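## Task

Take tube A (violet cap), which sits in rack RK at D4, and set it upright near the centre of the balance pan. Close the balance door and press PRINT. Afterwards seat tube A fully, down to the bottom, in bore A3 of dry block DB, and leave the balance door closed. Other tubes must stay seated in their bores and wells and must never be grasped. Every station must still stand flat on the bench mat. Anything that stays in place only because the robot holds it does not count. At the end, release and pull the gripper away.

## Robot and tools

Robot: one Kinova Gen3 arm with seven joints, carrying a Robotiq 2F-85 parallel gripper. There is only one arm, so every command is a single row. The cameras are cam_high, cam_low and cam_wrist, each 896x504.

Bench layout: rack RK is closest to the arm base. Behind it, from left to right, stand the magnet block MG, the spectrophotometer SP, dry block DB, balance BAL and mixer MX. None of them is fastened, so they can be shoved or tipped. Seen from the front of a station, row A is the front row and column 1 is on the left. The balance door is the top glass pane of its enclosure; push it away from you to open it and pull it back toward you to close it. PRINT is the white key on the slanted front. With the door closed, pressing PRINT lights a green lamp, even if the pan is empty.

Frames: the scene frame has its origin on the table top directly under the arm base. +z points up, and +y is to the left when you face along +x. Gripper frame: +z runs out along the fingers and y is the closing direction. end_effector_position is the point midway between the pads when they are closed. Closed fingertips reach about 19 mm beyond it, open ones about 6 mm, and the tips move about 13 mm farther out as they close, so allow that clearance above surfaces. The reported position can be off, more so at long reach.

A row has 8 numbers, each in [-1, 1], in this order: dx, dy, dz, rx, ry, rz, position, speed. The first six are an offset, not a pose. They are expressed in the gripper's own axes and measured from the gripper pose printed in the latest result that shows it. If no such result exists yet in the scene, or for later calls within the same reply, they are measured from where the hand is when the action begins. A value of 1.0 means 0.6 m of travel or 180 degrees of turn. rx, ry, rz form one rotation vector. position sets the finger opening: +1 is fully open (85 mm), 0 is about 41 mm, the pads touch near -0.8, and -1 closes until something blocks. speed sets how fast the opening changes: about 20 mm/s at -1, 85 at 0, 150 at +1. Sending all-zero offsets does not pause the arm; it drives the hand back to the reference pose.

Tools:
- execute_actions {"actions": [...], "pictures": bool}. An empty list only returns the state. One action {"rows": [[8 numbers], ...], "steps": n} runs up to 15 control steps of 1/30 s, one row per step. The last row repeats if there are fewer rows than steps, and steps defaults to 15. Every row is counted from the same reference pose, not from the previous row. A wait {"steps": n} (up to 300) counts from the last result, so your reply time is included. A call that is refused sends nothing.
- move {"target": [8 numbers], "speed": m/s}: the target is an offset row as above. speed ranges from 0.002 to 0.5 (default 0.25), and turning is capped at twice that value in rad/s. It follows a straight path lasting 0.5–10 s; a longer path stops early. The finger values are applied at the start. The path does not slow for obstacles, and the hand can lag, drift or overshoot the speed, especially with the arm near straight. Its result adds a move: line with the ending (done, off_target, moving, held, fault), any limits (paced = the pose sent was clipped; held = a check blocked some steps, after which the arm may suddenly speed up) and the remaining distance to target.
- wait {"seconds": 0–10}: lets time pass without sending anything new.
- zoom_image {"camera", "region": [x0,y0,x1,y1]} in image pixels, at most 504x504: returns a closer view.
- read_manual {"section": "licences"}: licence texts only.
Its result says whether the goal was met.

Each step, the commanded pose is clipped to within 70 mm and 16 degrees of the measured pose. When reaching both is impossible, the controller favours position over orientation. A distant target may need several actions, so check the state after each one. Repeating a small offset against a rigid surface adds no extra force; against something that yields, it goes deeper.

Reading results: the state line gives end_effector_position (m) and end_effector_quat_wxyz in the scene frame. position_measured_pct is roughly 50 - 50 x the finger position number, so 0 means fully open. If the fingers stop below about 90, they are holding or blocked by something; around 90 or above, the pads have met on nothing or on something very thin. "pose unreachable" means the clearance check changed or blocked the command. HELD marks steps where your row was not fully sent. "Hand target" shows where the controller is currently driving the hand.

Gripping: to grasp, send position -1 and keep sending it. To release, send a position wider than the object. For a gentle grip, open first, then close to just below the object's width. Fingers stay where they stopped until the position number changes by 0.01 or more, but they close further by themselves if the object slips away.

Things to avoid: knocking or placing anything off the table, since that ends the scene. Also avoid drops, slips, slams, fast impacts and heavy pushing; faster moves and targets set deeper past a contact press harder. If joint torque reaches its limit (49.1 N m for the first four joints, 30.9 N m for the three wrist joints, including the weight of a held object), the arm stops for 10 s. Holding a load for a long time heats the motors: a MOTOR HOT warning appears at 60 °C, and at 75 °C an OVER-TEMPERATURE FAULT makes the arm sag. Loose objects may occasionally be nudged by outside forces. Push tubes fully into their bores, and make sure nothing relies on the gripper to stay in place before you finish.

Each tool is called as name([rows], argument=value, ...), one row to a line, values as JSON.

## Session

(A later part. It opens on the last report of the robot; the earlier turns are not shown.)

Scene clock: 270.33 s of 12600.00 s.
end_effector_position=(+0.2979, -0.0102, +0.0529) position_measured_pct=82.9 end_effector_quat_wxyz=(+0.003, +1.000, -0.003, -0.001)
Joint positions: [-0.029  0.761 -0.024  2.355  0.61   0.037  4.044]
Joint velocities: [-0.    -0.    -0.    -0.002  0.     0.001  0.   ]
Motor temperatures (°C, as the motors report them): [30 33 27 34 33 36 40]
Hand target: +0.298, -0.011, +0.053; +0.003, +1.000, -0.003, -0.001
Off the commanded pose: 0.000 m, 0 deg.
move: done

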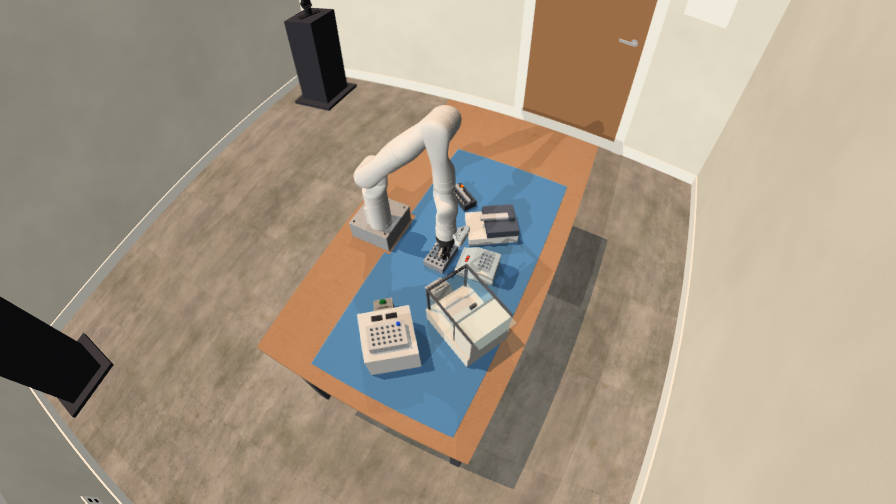

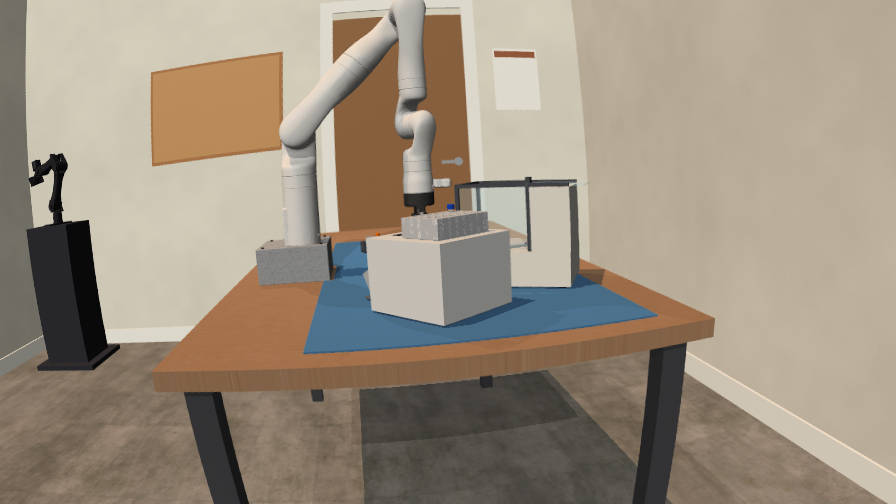

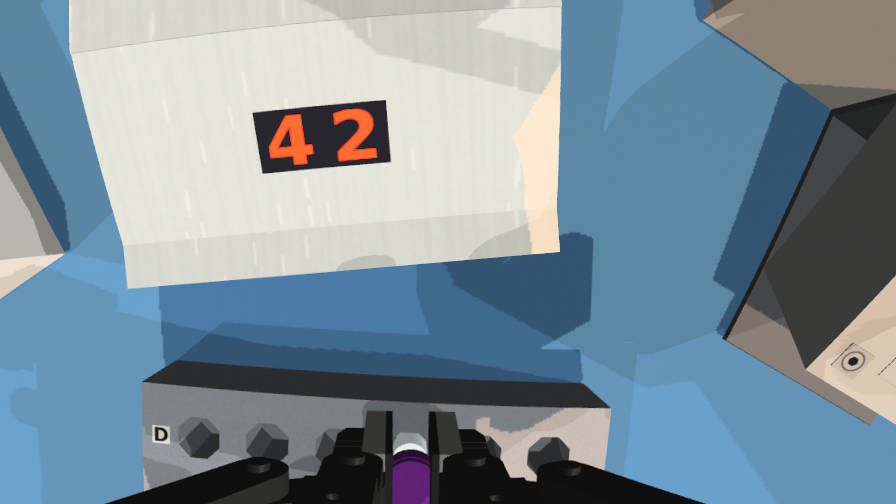

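Lift straight up.

move(target=[0,0,-0.15,0,0,0,-1,-0.5], speed=0.06)

move(target=[0,0,-0.3,0,0,0.155,-1,-0.5], speed=0.2)

Scene clock: 275.07 s of 12600.00 s.
end_effector_position=(+0.2976, -0.0095, +0.1424) position_measured_pct=82.9 end_effector_quat_wxyz=(+0.003, +1.000, -0.002, -0.001)
Joint positions: [ 0.229  0.49  -0.361  2.312  0.443  0.408  4.197]
Joint velocities: [ 0.009 -0.006 -0.003 -0.    -0.003  0.005  0.007]
Motor temperatures (°C, as the motors report them): [30 33 27 34 33 36 40]
Hand target: +0.298, -0.010, +0.143; +0.003, +1.000, -0.002, -0.001
Off the commanded pose: 0.001 m, 0 deg.
move: done

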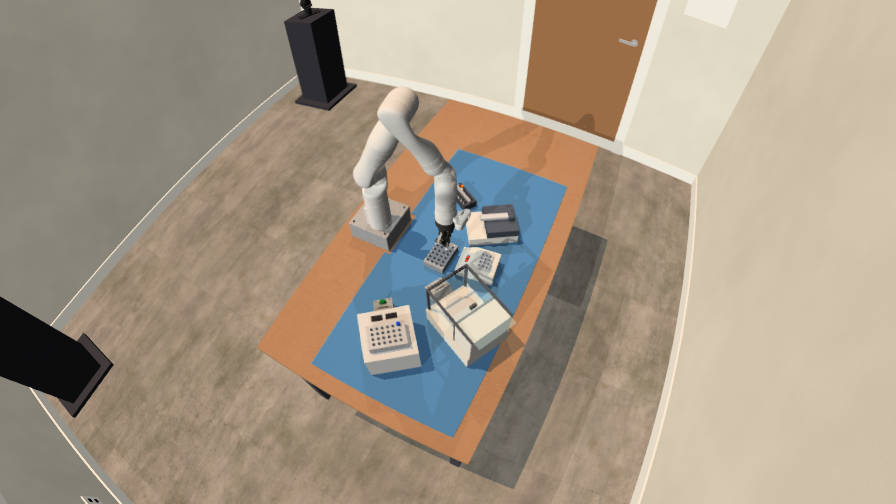

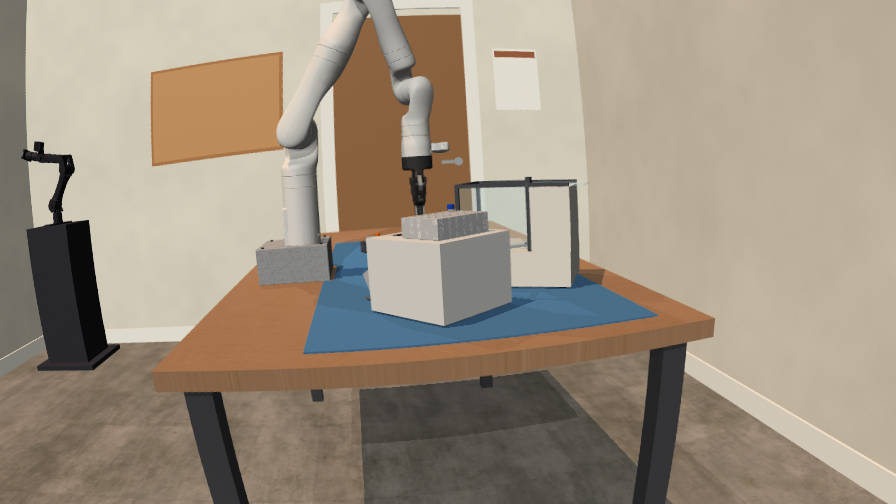

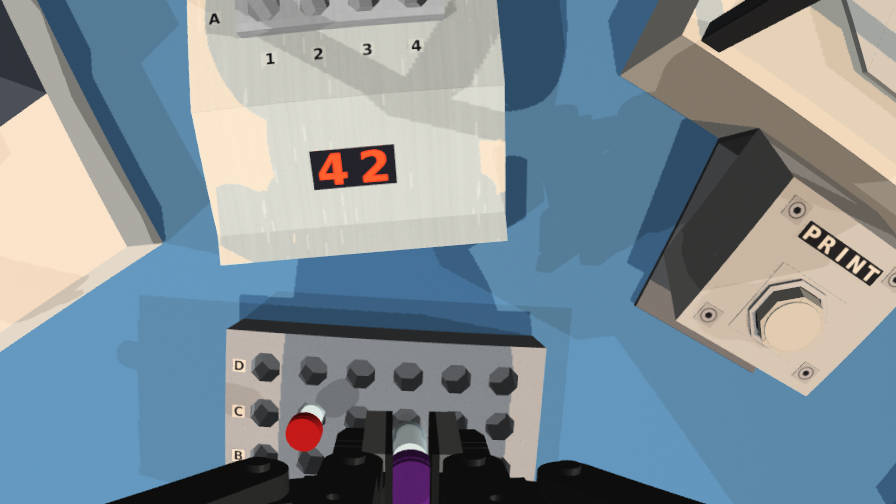

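Scene clock: 276.77 s of 12600.00 s.
end_effector_position=(+0.2976, -0.0083, +0.3219) position_measured_pct=82.9 end_effector_quat_wxyz=(+0.002, +0.970, -0.243, -0.001)
Joint positions: [ 0.358  0.085 -0.437  2.027  0.045  1.044  4.113]
Joint velocities: [ 0.    -0.003  0.002 -0.001  0.001  0.003 -0.001]
Motor temperatures (°C, as the motors report them): [30 33 27 34 33 36 40]
Hand target: +0.298, -0.008, +0.322; +0.002, +0.970, -0.243, -0.001
Off the commanded pose: 0.001 m, 0 deg.
move: done

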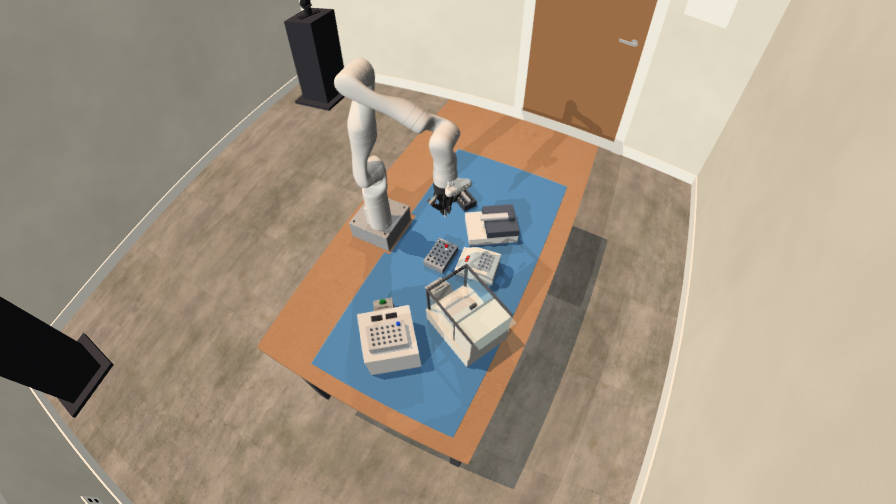

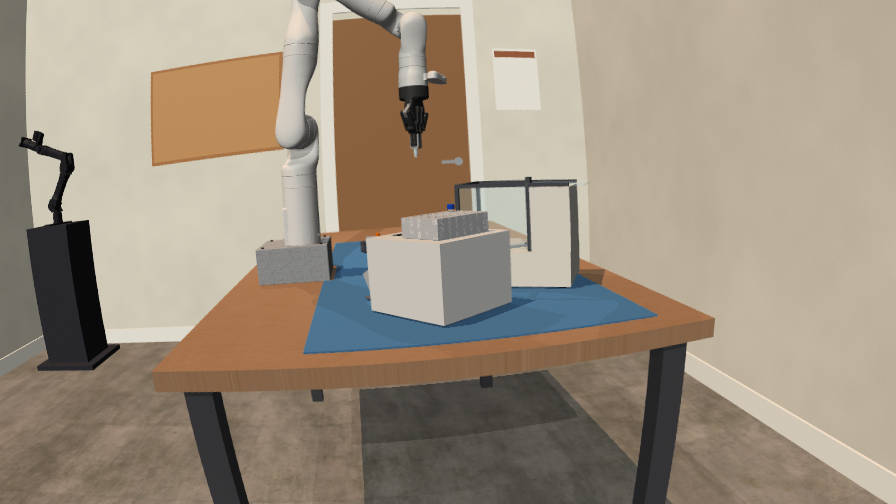

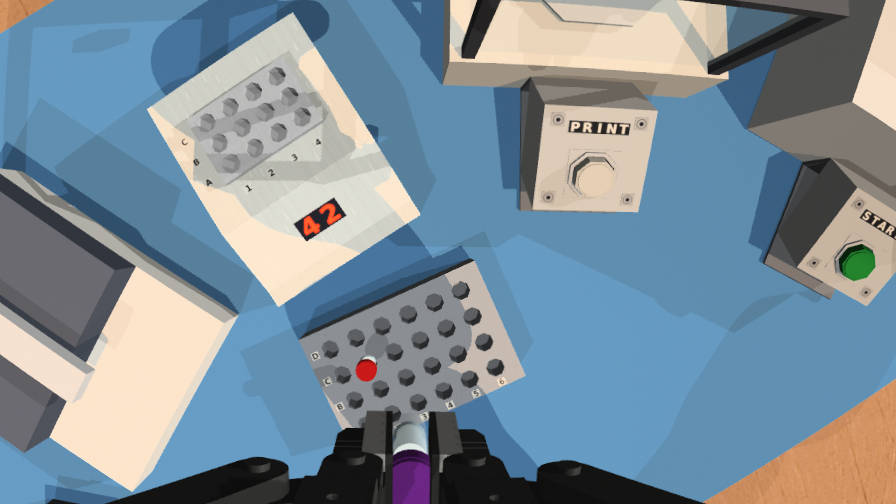

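move(target=[0.39,0.169,-0.03,0,0,0,-1,-0.5], speed=0.2)

Scene clock: 282.97 s of 12600.00 s.
end_effector_position=(+0.4570, -0.2068, +0.3412) position_measured_pct=82.9 end_effector_quat_wxyz=(+0.002, +0.970, -0.243, -0.000)
Joint positions: [ 0.549  0.513 -0.278  1.357  0.144  1.294  4.48 ]
Joint velocities: [-0.     0.01  -0.    -0.005 -0.001  0.005  0.   ]
Motor temperatures (°C, as the motors report them): [30 33 27 34 33 36 40]
Hand target: +0.457, -0.207, +0.341; +0.002, +0.970, -0.243, -0.001
Off the commanded pose: 0.002 m, 0 deg.
move: done

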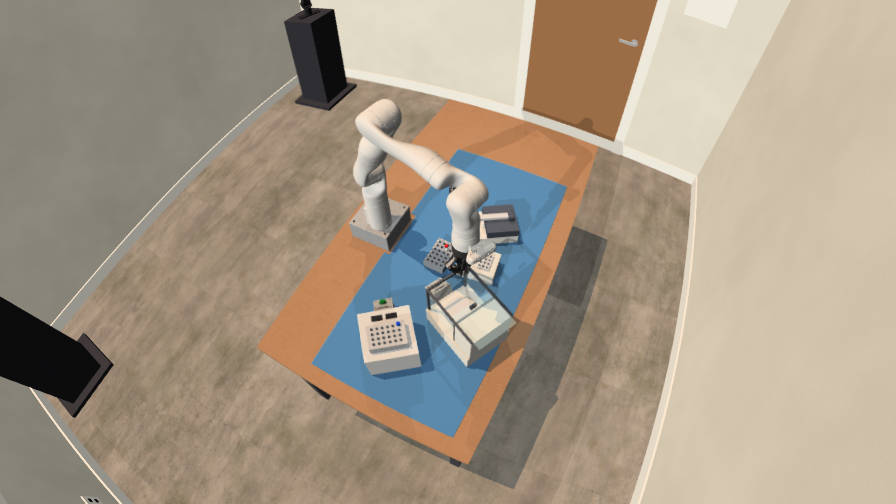

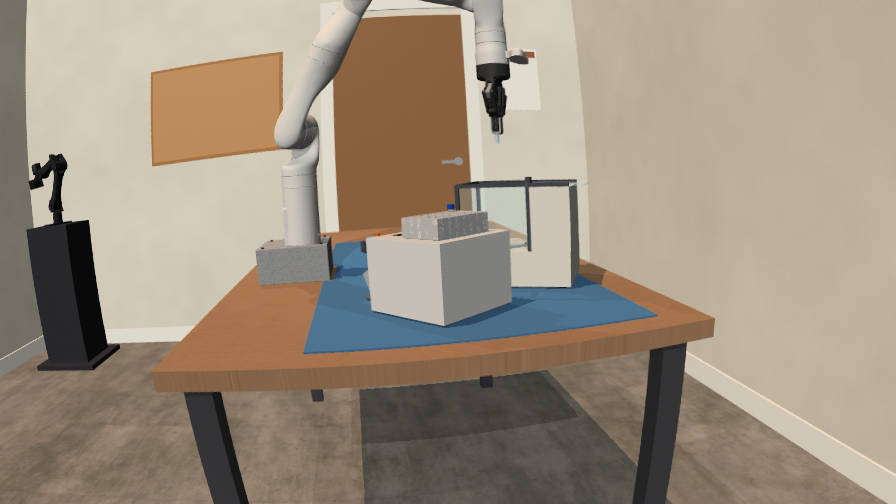

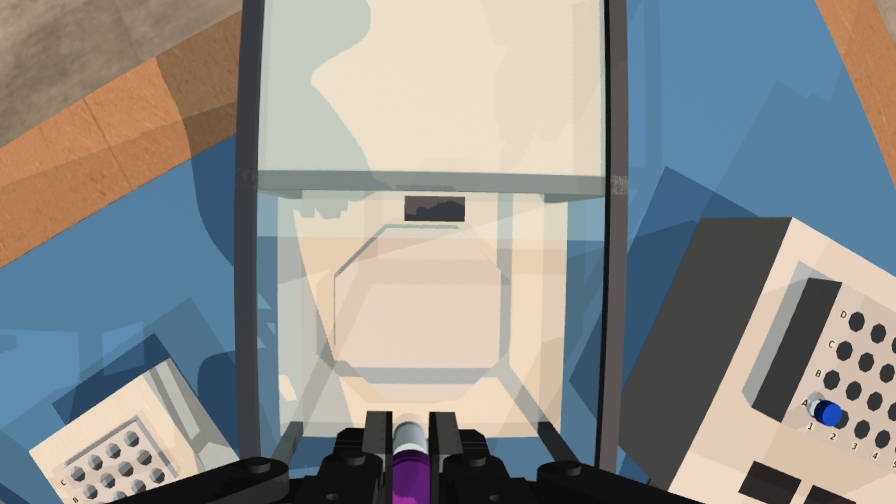

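move(target=[0.007,0.011,0.25,0,0,0,-1,-0.5], speed=0.08)

Scene clock: 294.83 s of 12600.00 s.
end_effector_position=(+0.4577, -0.2153, +0.1916) position_measured_pct=82.9 end_effector_quat_wxyz=(+0.002, +0.970, -0.243, -0.000)
Joint positions: [ 0.55   0.688 -0.25   1.575  0.206  0.907  4.441]
Joint velocities: [-0.     0.003 -0.001  0.     0.002 -0.002 -0.   ]
Motor temperatures (°C, as the motors report them): [30 33 27 34 33 36 40]
Hand target: +0.458, -0.215, +0.191; +0.002, +0.970, -0.243, -0.000
Off the commanded pose: 0.001 m, 0 deg.
move: done

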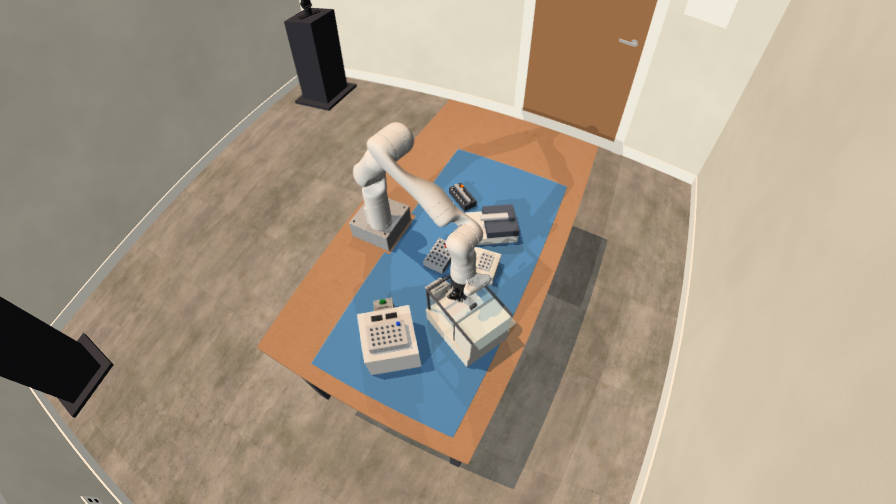

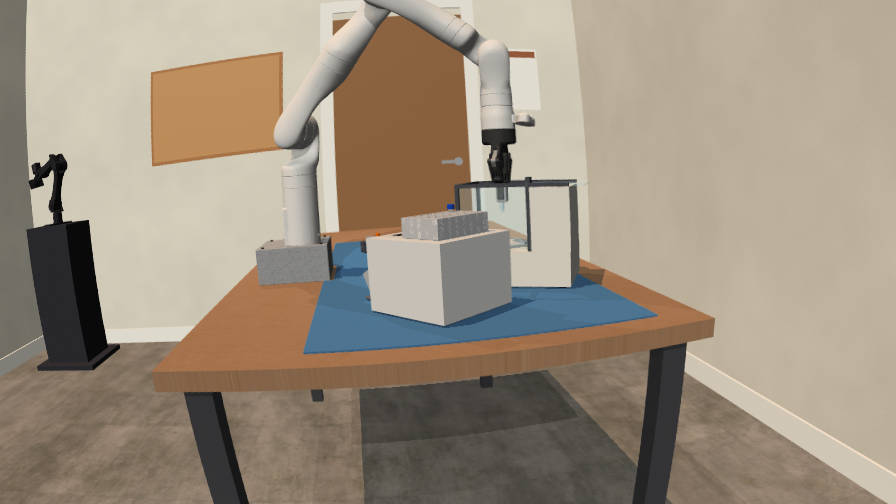

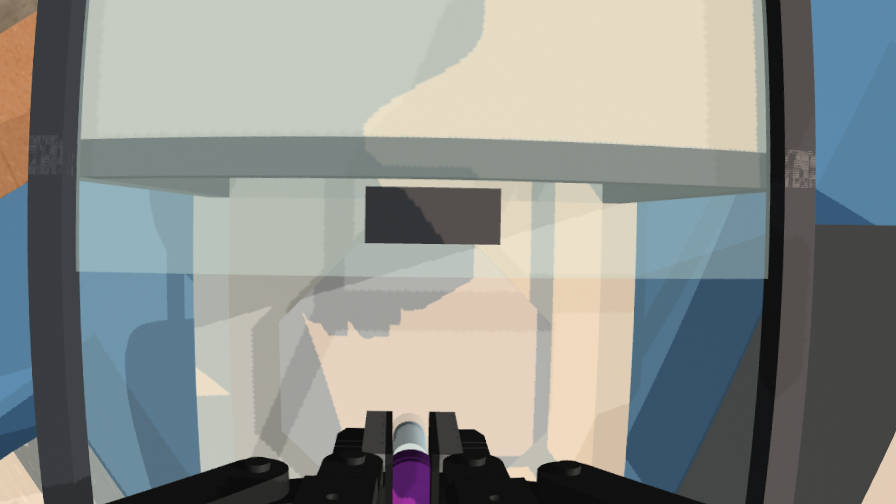

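move(target=[0,0,0.075,0,0,0,-1,-0.5], speed=0.04)

zoom_image(camera="cam_low", region=[440, 140, 600, 270])

Scene clock: 301.57 s of 12600.00 s.
end_effector_position=(+0.4577, -0.2156, +0.1468) position_measured_pct=82.9 end_effector_quat_wxyz=(+0.002, +0.970, -0.243, -0.000)
Joint positions: [ 0.54   0.759 -0.233  1.612  0.23   0.801  4.422]
Joint velocities: [-0.001  0.004  0.001 -0.     0.    -0.003  0.   ]
Motor temperatures (°C, as the motors report them): [30 33 27 34 33 36 40]
Hand target: +0.458, -0.216, +0.147; +0.002, +0.970, -0.243, -0.000
Off the commanded pose: 0.000 m, 0 deg.
move: done

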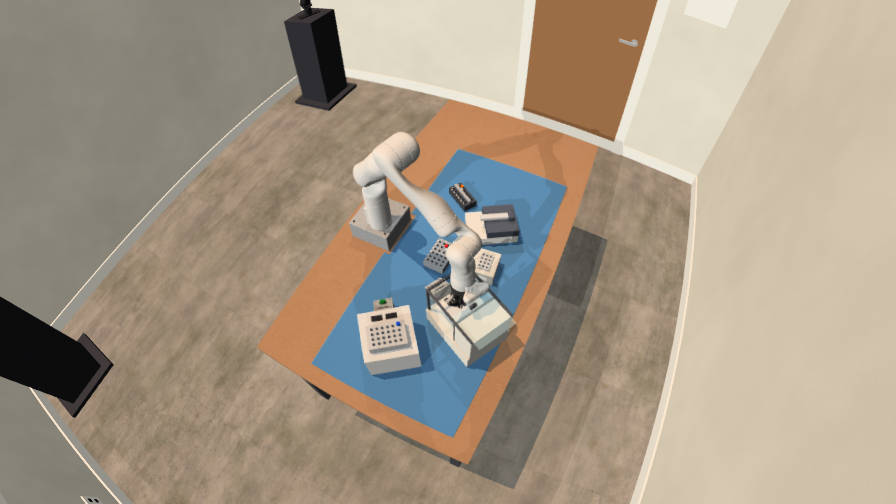

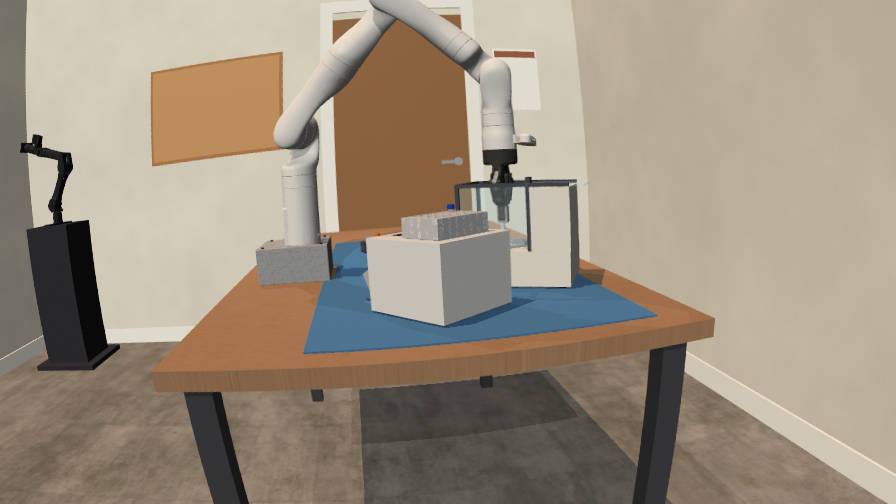

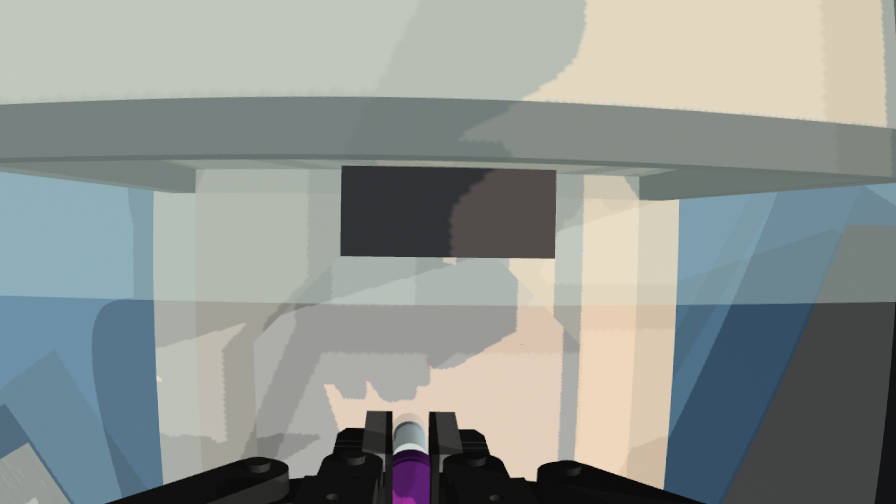

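Region (440, 140, 600, 270) of cam_low's 896x504 image, scaled by 3.150, with more detail than that image has; it fills the top 410 rows of this view, and the rest is white.

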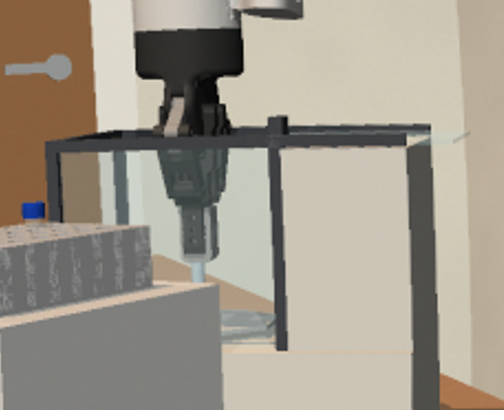

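move(target=[0,0,0.03,0,0,0,-1,-0.5], speed=0.015)

zoom_image(camera="cam_low", region=[440, 140, 600, 270])

Scene clock: 309.83 s of 12600.00 s.
end_effector_position=(+0.4577, -0.2157, +0.1290) position_measured_pct=82.9 end_effector_quat_wxyz=(+0.002, +0.970, -0.243, -0.000)
Joint positions: [ 0.535  0.789 -0.225  1.622  0.239  0.76   4.414]
Joint velocities: [-0.001  0.003  0.     0.     0.001 -0.003 -0.001]
Motor temperatures (°C, as the motors report them): [30 33 27 34 33 36 40]
Hand target: +0.458, -0.216, +0.129; +0.002, +0.970, -0.243, -0.000
Off the commanded pose: 0.000 m, 0 deg.
move: done

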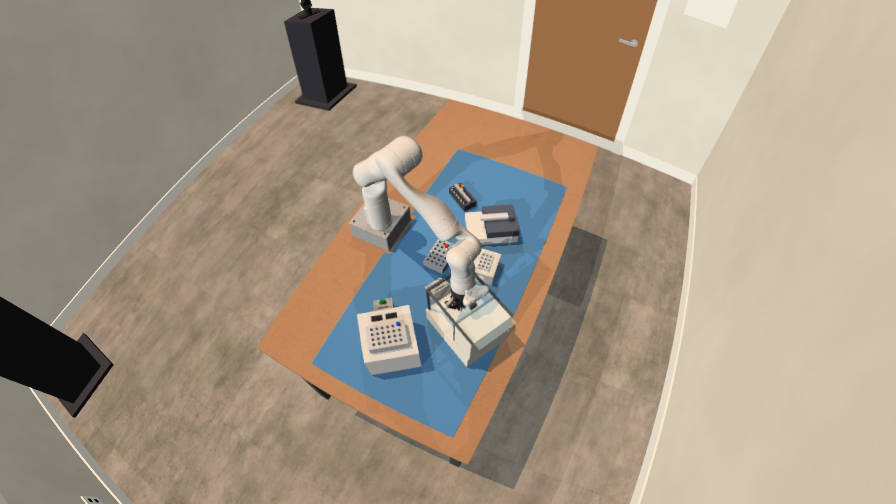

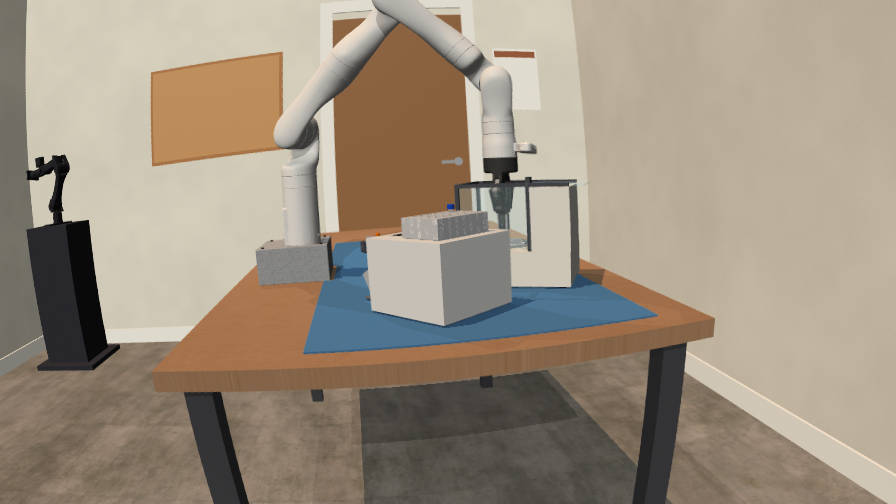

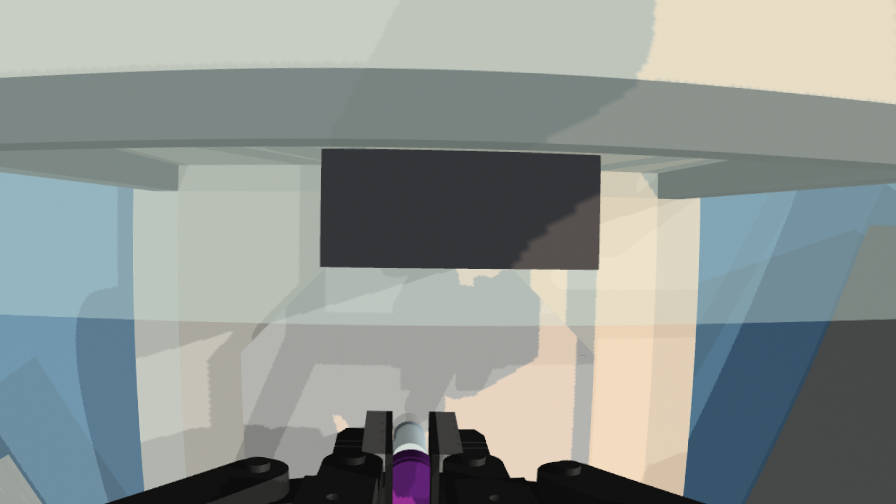

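Region (440, 140, 600, 270) of cam_low's 896x504 image, scaled by 3.150, with more detail than that image has; it fills the top 410 rows of this view, and the rest is white.

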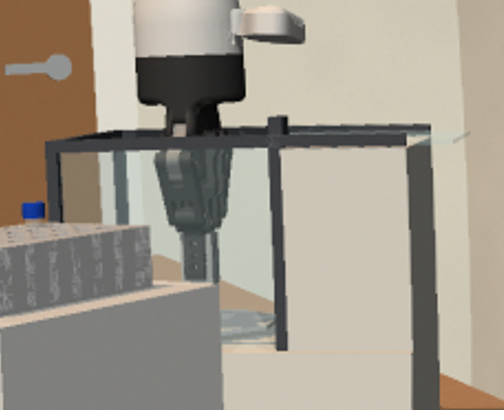

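move(target=[0,0,0.008,0,0,0,-1,-0.5], speed=0.008)

move(target=[0,0,0.005,0,0,0,-1,-0.5], speed=0.006)

Scene clock: 318.43 s of 12600.00 s.
end_effector_position=(+0.4590, -0.2163, +0.1272) position_measured_pct=82.9 end_effector_quat_wxyz=(+0.003, +0.970, -0.243, +0.002)
Joint positions: [ 0.534  0.792 -0.224  1.624  0.241  0.751  4.412]
Joint velocities: [-0.    -0.    -0.001  0.002  0.002 -0.002 -0.001]
Motor temperatures (°C, as the motors report them): [30 33 27 34 33 36 40]
Hand target: +0.458, -0.216, +0.124; +0.002, +0.970, -0.243, -0.000
Off the commanded pose: 0.003 m, 0 deg.
move: done

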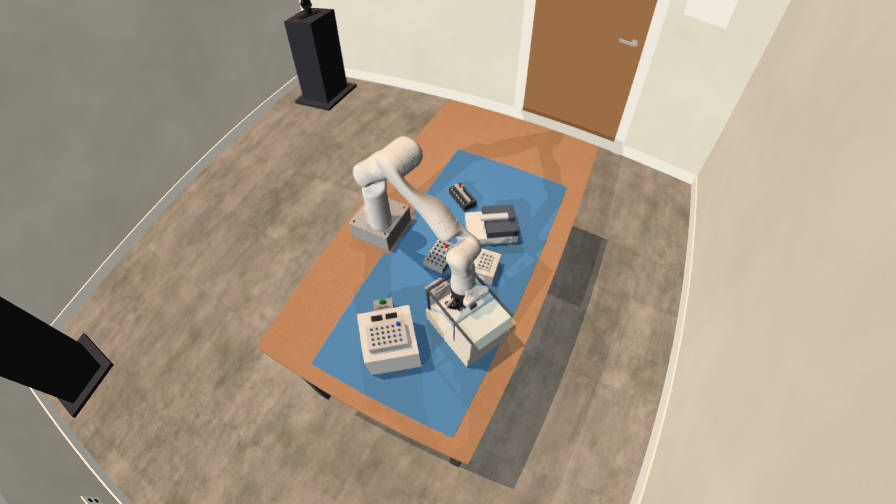

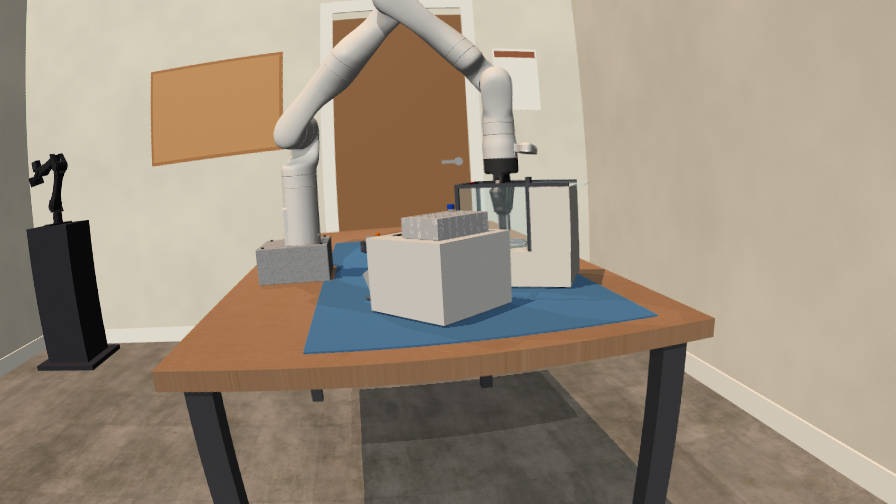

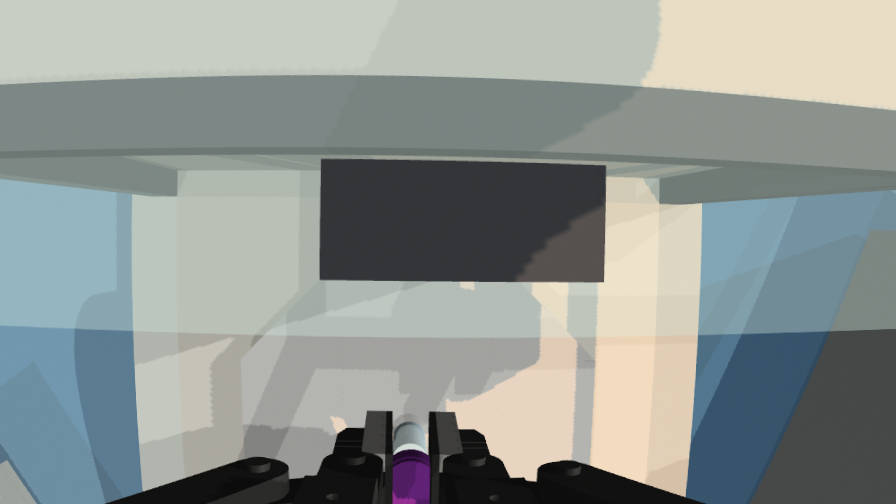

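Scene clock: 319.17 s of 12600.00 s.
end_effector_position=(+0.4604, -0.2169, +0.1272) position_measured_pct=82.9 end_effector_quat_wxyz=(+0.003, +0.970, -0.243, +0.004)
Joint positions: [ 0.533  0.792 -0.223  1.624  0.243  0.746  4.411]
Joint velocities: [-0.    -0.     0.001  0.     0.    -0.002 -0.001]
Motor temperatures (°C, as the motors report them): [30 33 27 34 33 36 40]
Hand target: +0.459, -0.216, +0.124; +0.003, +0.970, -0.243, +0.002
Off the commanded pose: 0.003 m, 0 deg.
move: done

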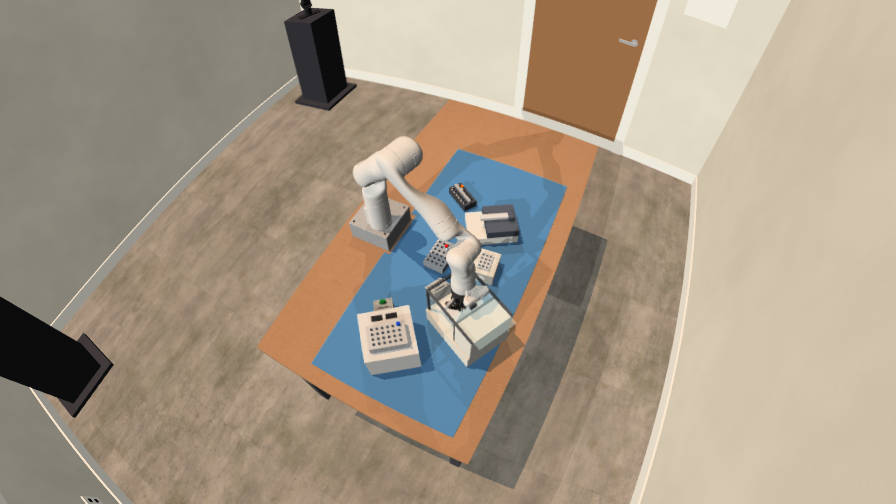

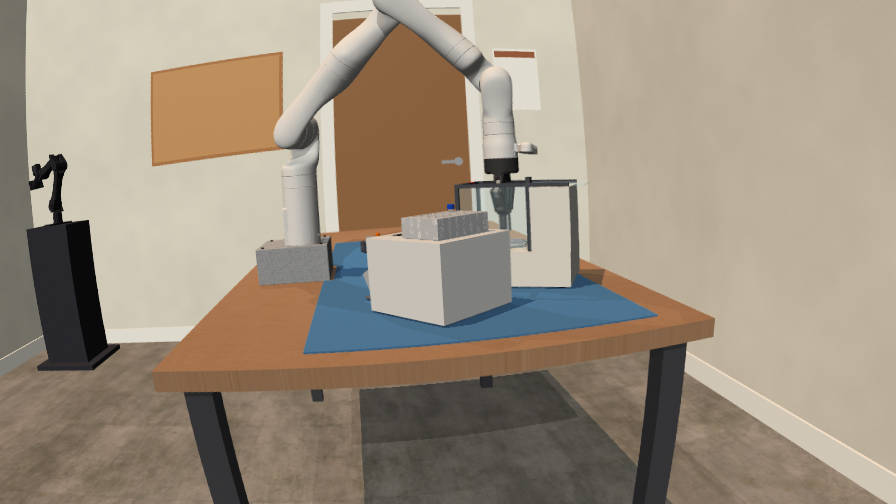

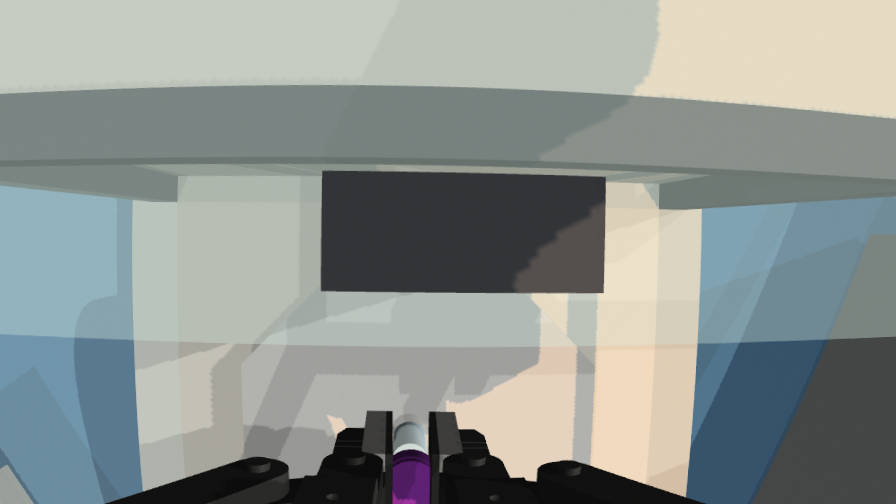

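execute_actions([
  {"rows":[[0,0,-0.001,0,0,0,-1,-0.5]],"steps":10},
], pictures=false)

move(target=[0,0,0,0,0,0,-0.3,-0.8])

Scene clock: 330.93 s of 12600.00 s.
end_effector_position=(+0.4605, -0.2170, +0.1281) position_measured_pct=82.9 end_effector_quat_wxyz=(+0.003, +0.970, -0.243, +0.005)
Joint positions: [ 0.533  0.791 -0.223  1.623  0.242  0.747  4.411]
Joint velocities: [ 0.     0.     0.    -0.001  0.001 -0.001  0.001]
Motor temperatures (°C, as the motors report them): [30 33 27 34 33 36 40]
Hand target: +0.460, -0.217, +0.128; +0.003, +0.970, -0.243, +0.004
Off the commanded pose: 0.000 m, 0 deg.
Steps of this call (steps 1 to 343: nothing new was sent; steps 344 to 353: all 10 steps of this action). Readings (end_effector_position | what the end effector reports):
344: (+0.4605, -0.2170, +0.1276) | position_measured_pct=82.9
345: (+0.4607, -0.2171, +0.1281) | position_measured_pct=82.9
347: (+0.4607, -0.2171, +0.1282) | position_measured_pct=82.9
351: (+0.4605, -0.2170, +0.1281) | position_measured_pct=82.9
353: the state above

Scene clock: 332.00 s of 12600.00 s.
end_effector_position=(+0.4605, -0.2170, +0.1281) position_measured_pct=65.1 end_effector_quat_wxyz=(+0.003, +0.970, -0.243, +0.005)
Joint positions: [ 0.533  0.791 -0.223  1.623  0.242  0.747  4.411]
Joint velocities: [-0.    -0.     0.    -0.     0.001 -0.    -0.   ]
Motor temperatures (°C, as the motors report them): [30 33 27 34 33 36 40]
Hand target: +0.461, -0.217, +0.128; +0.003, +0.970, -0.243, +0.005
Off the commanded pose: 0.000 m, 0 deg.
move: done

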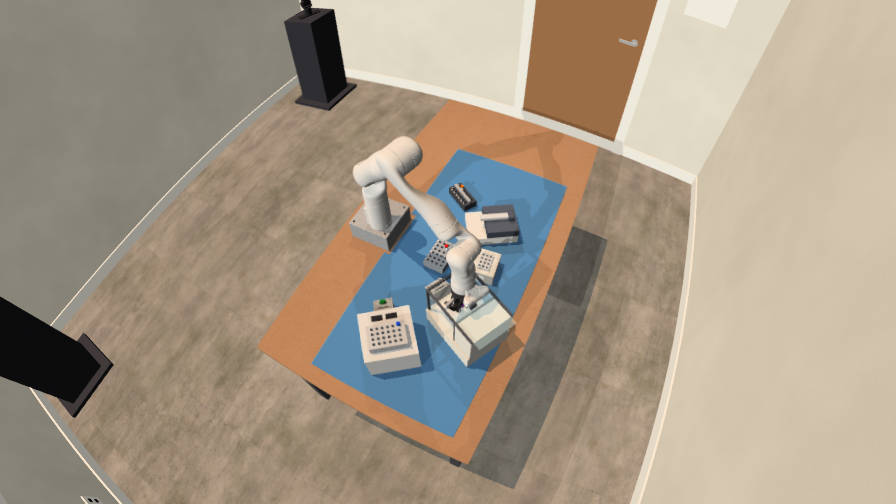

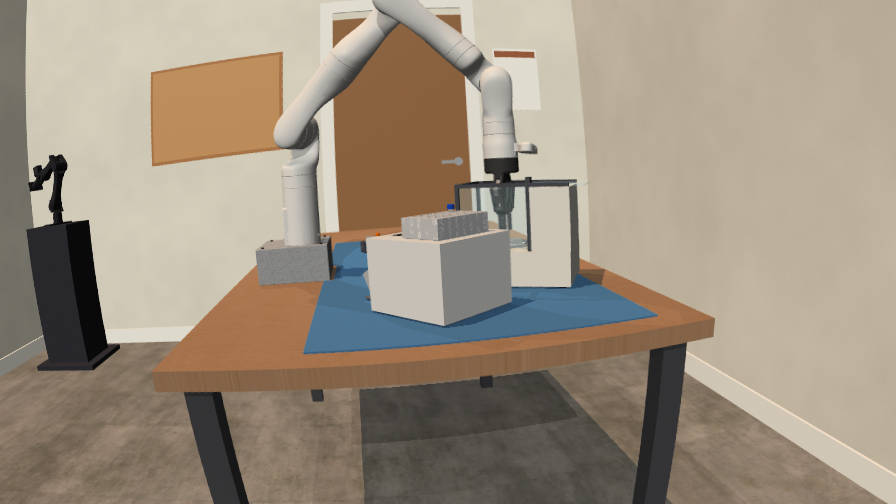

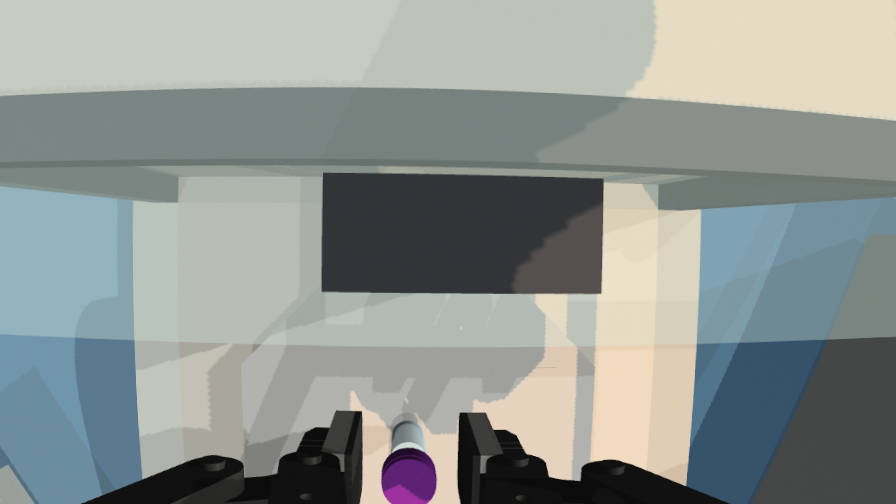

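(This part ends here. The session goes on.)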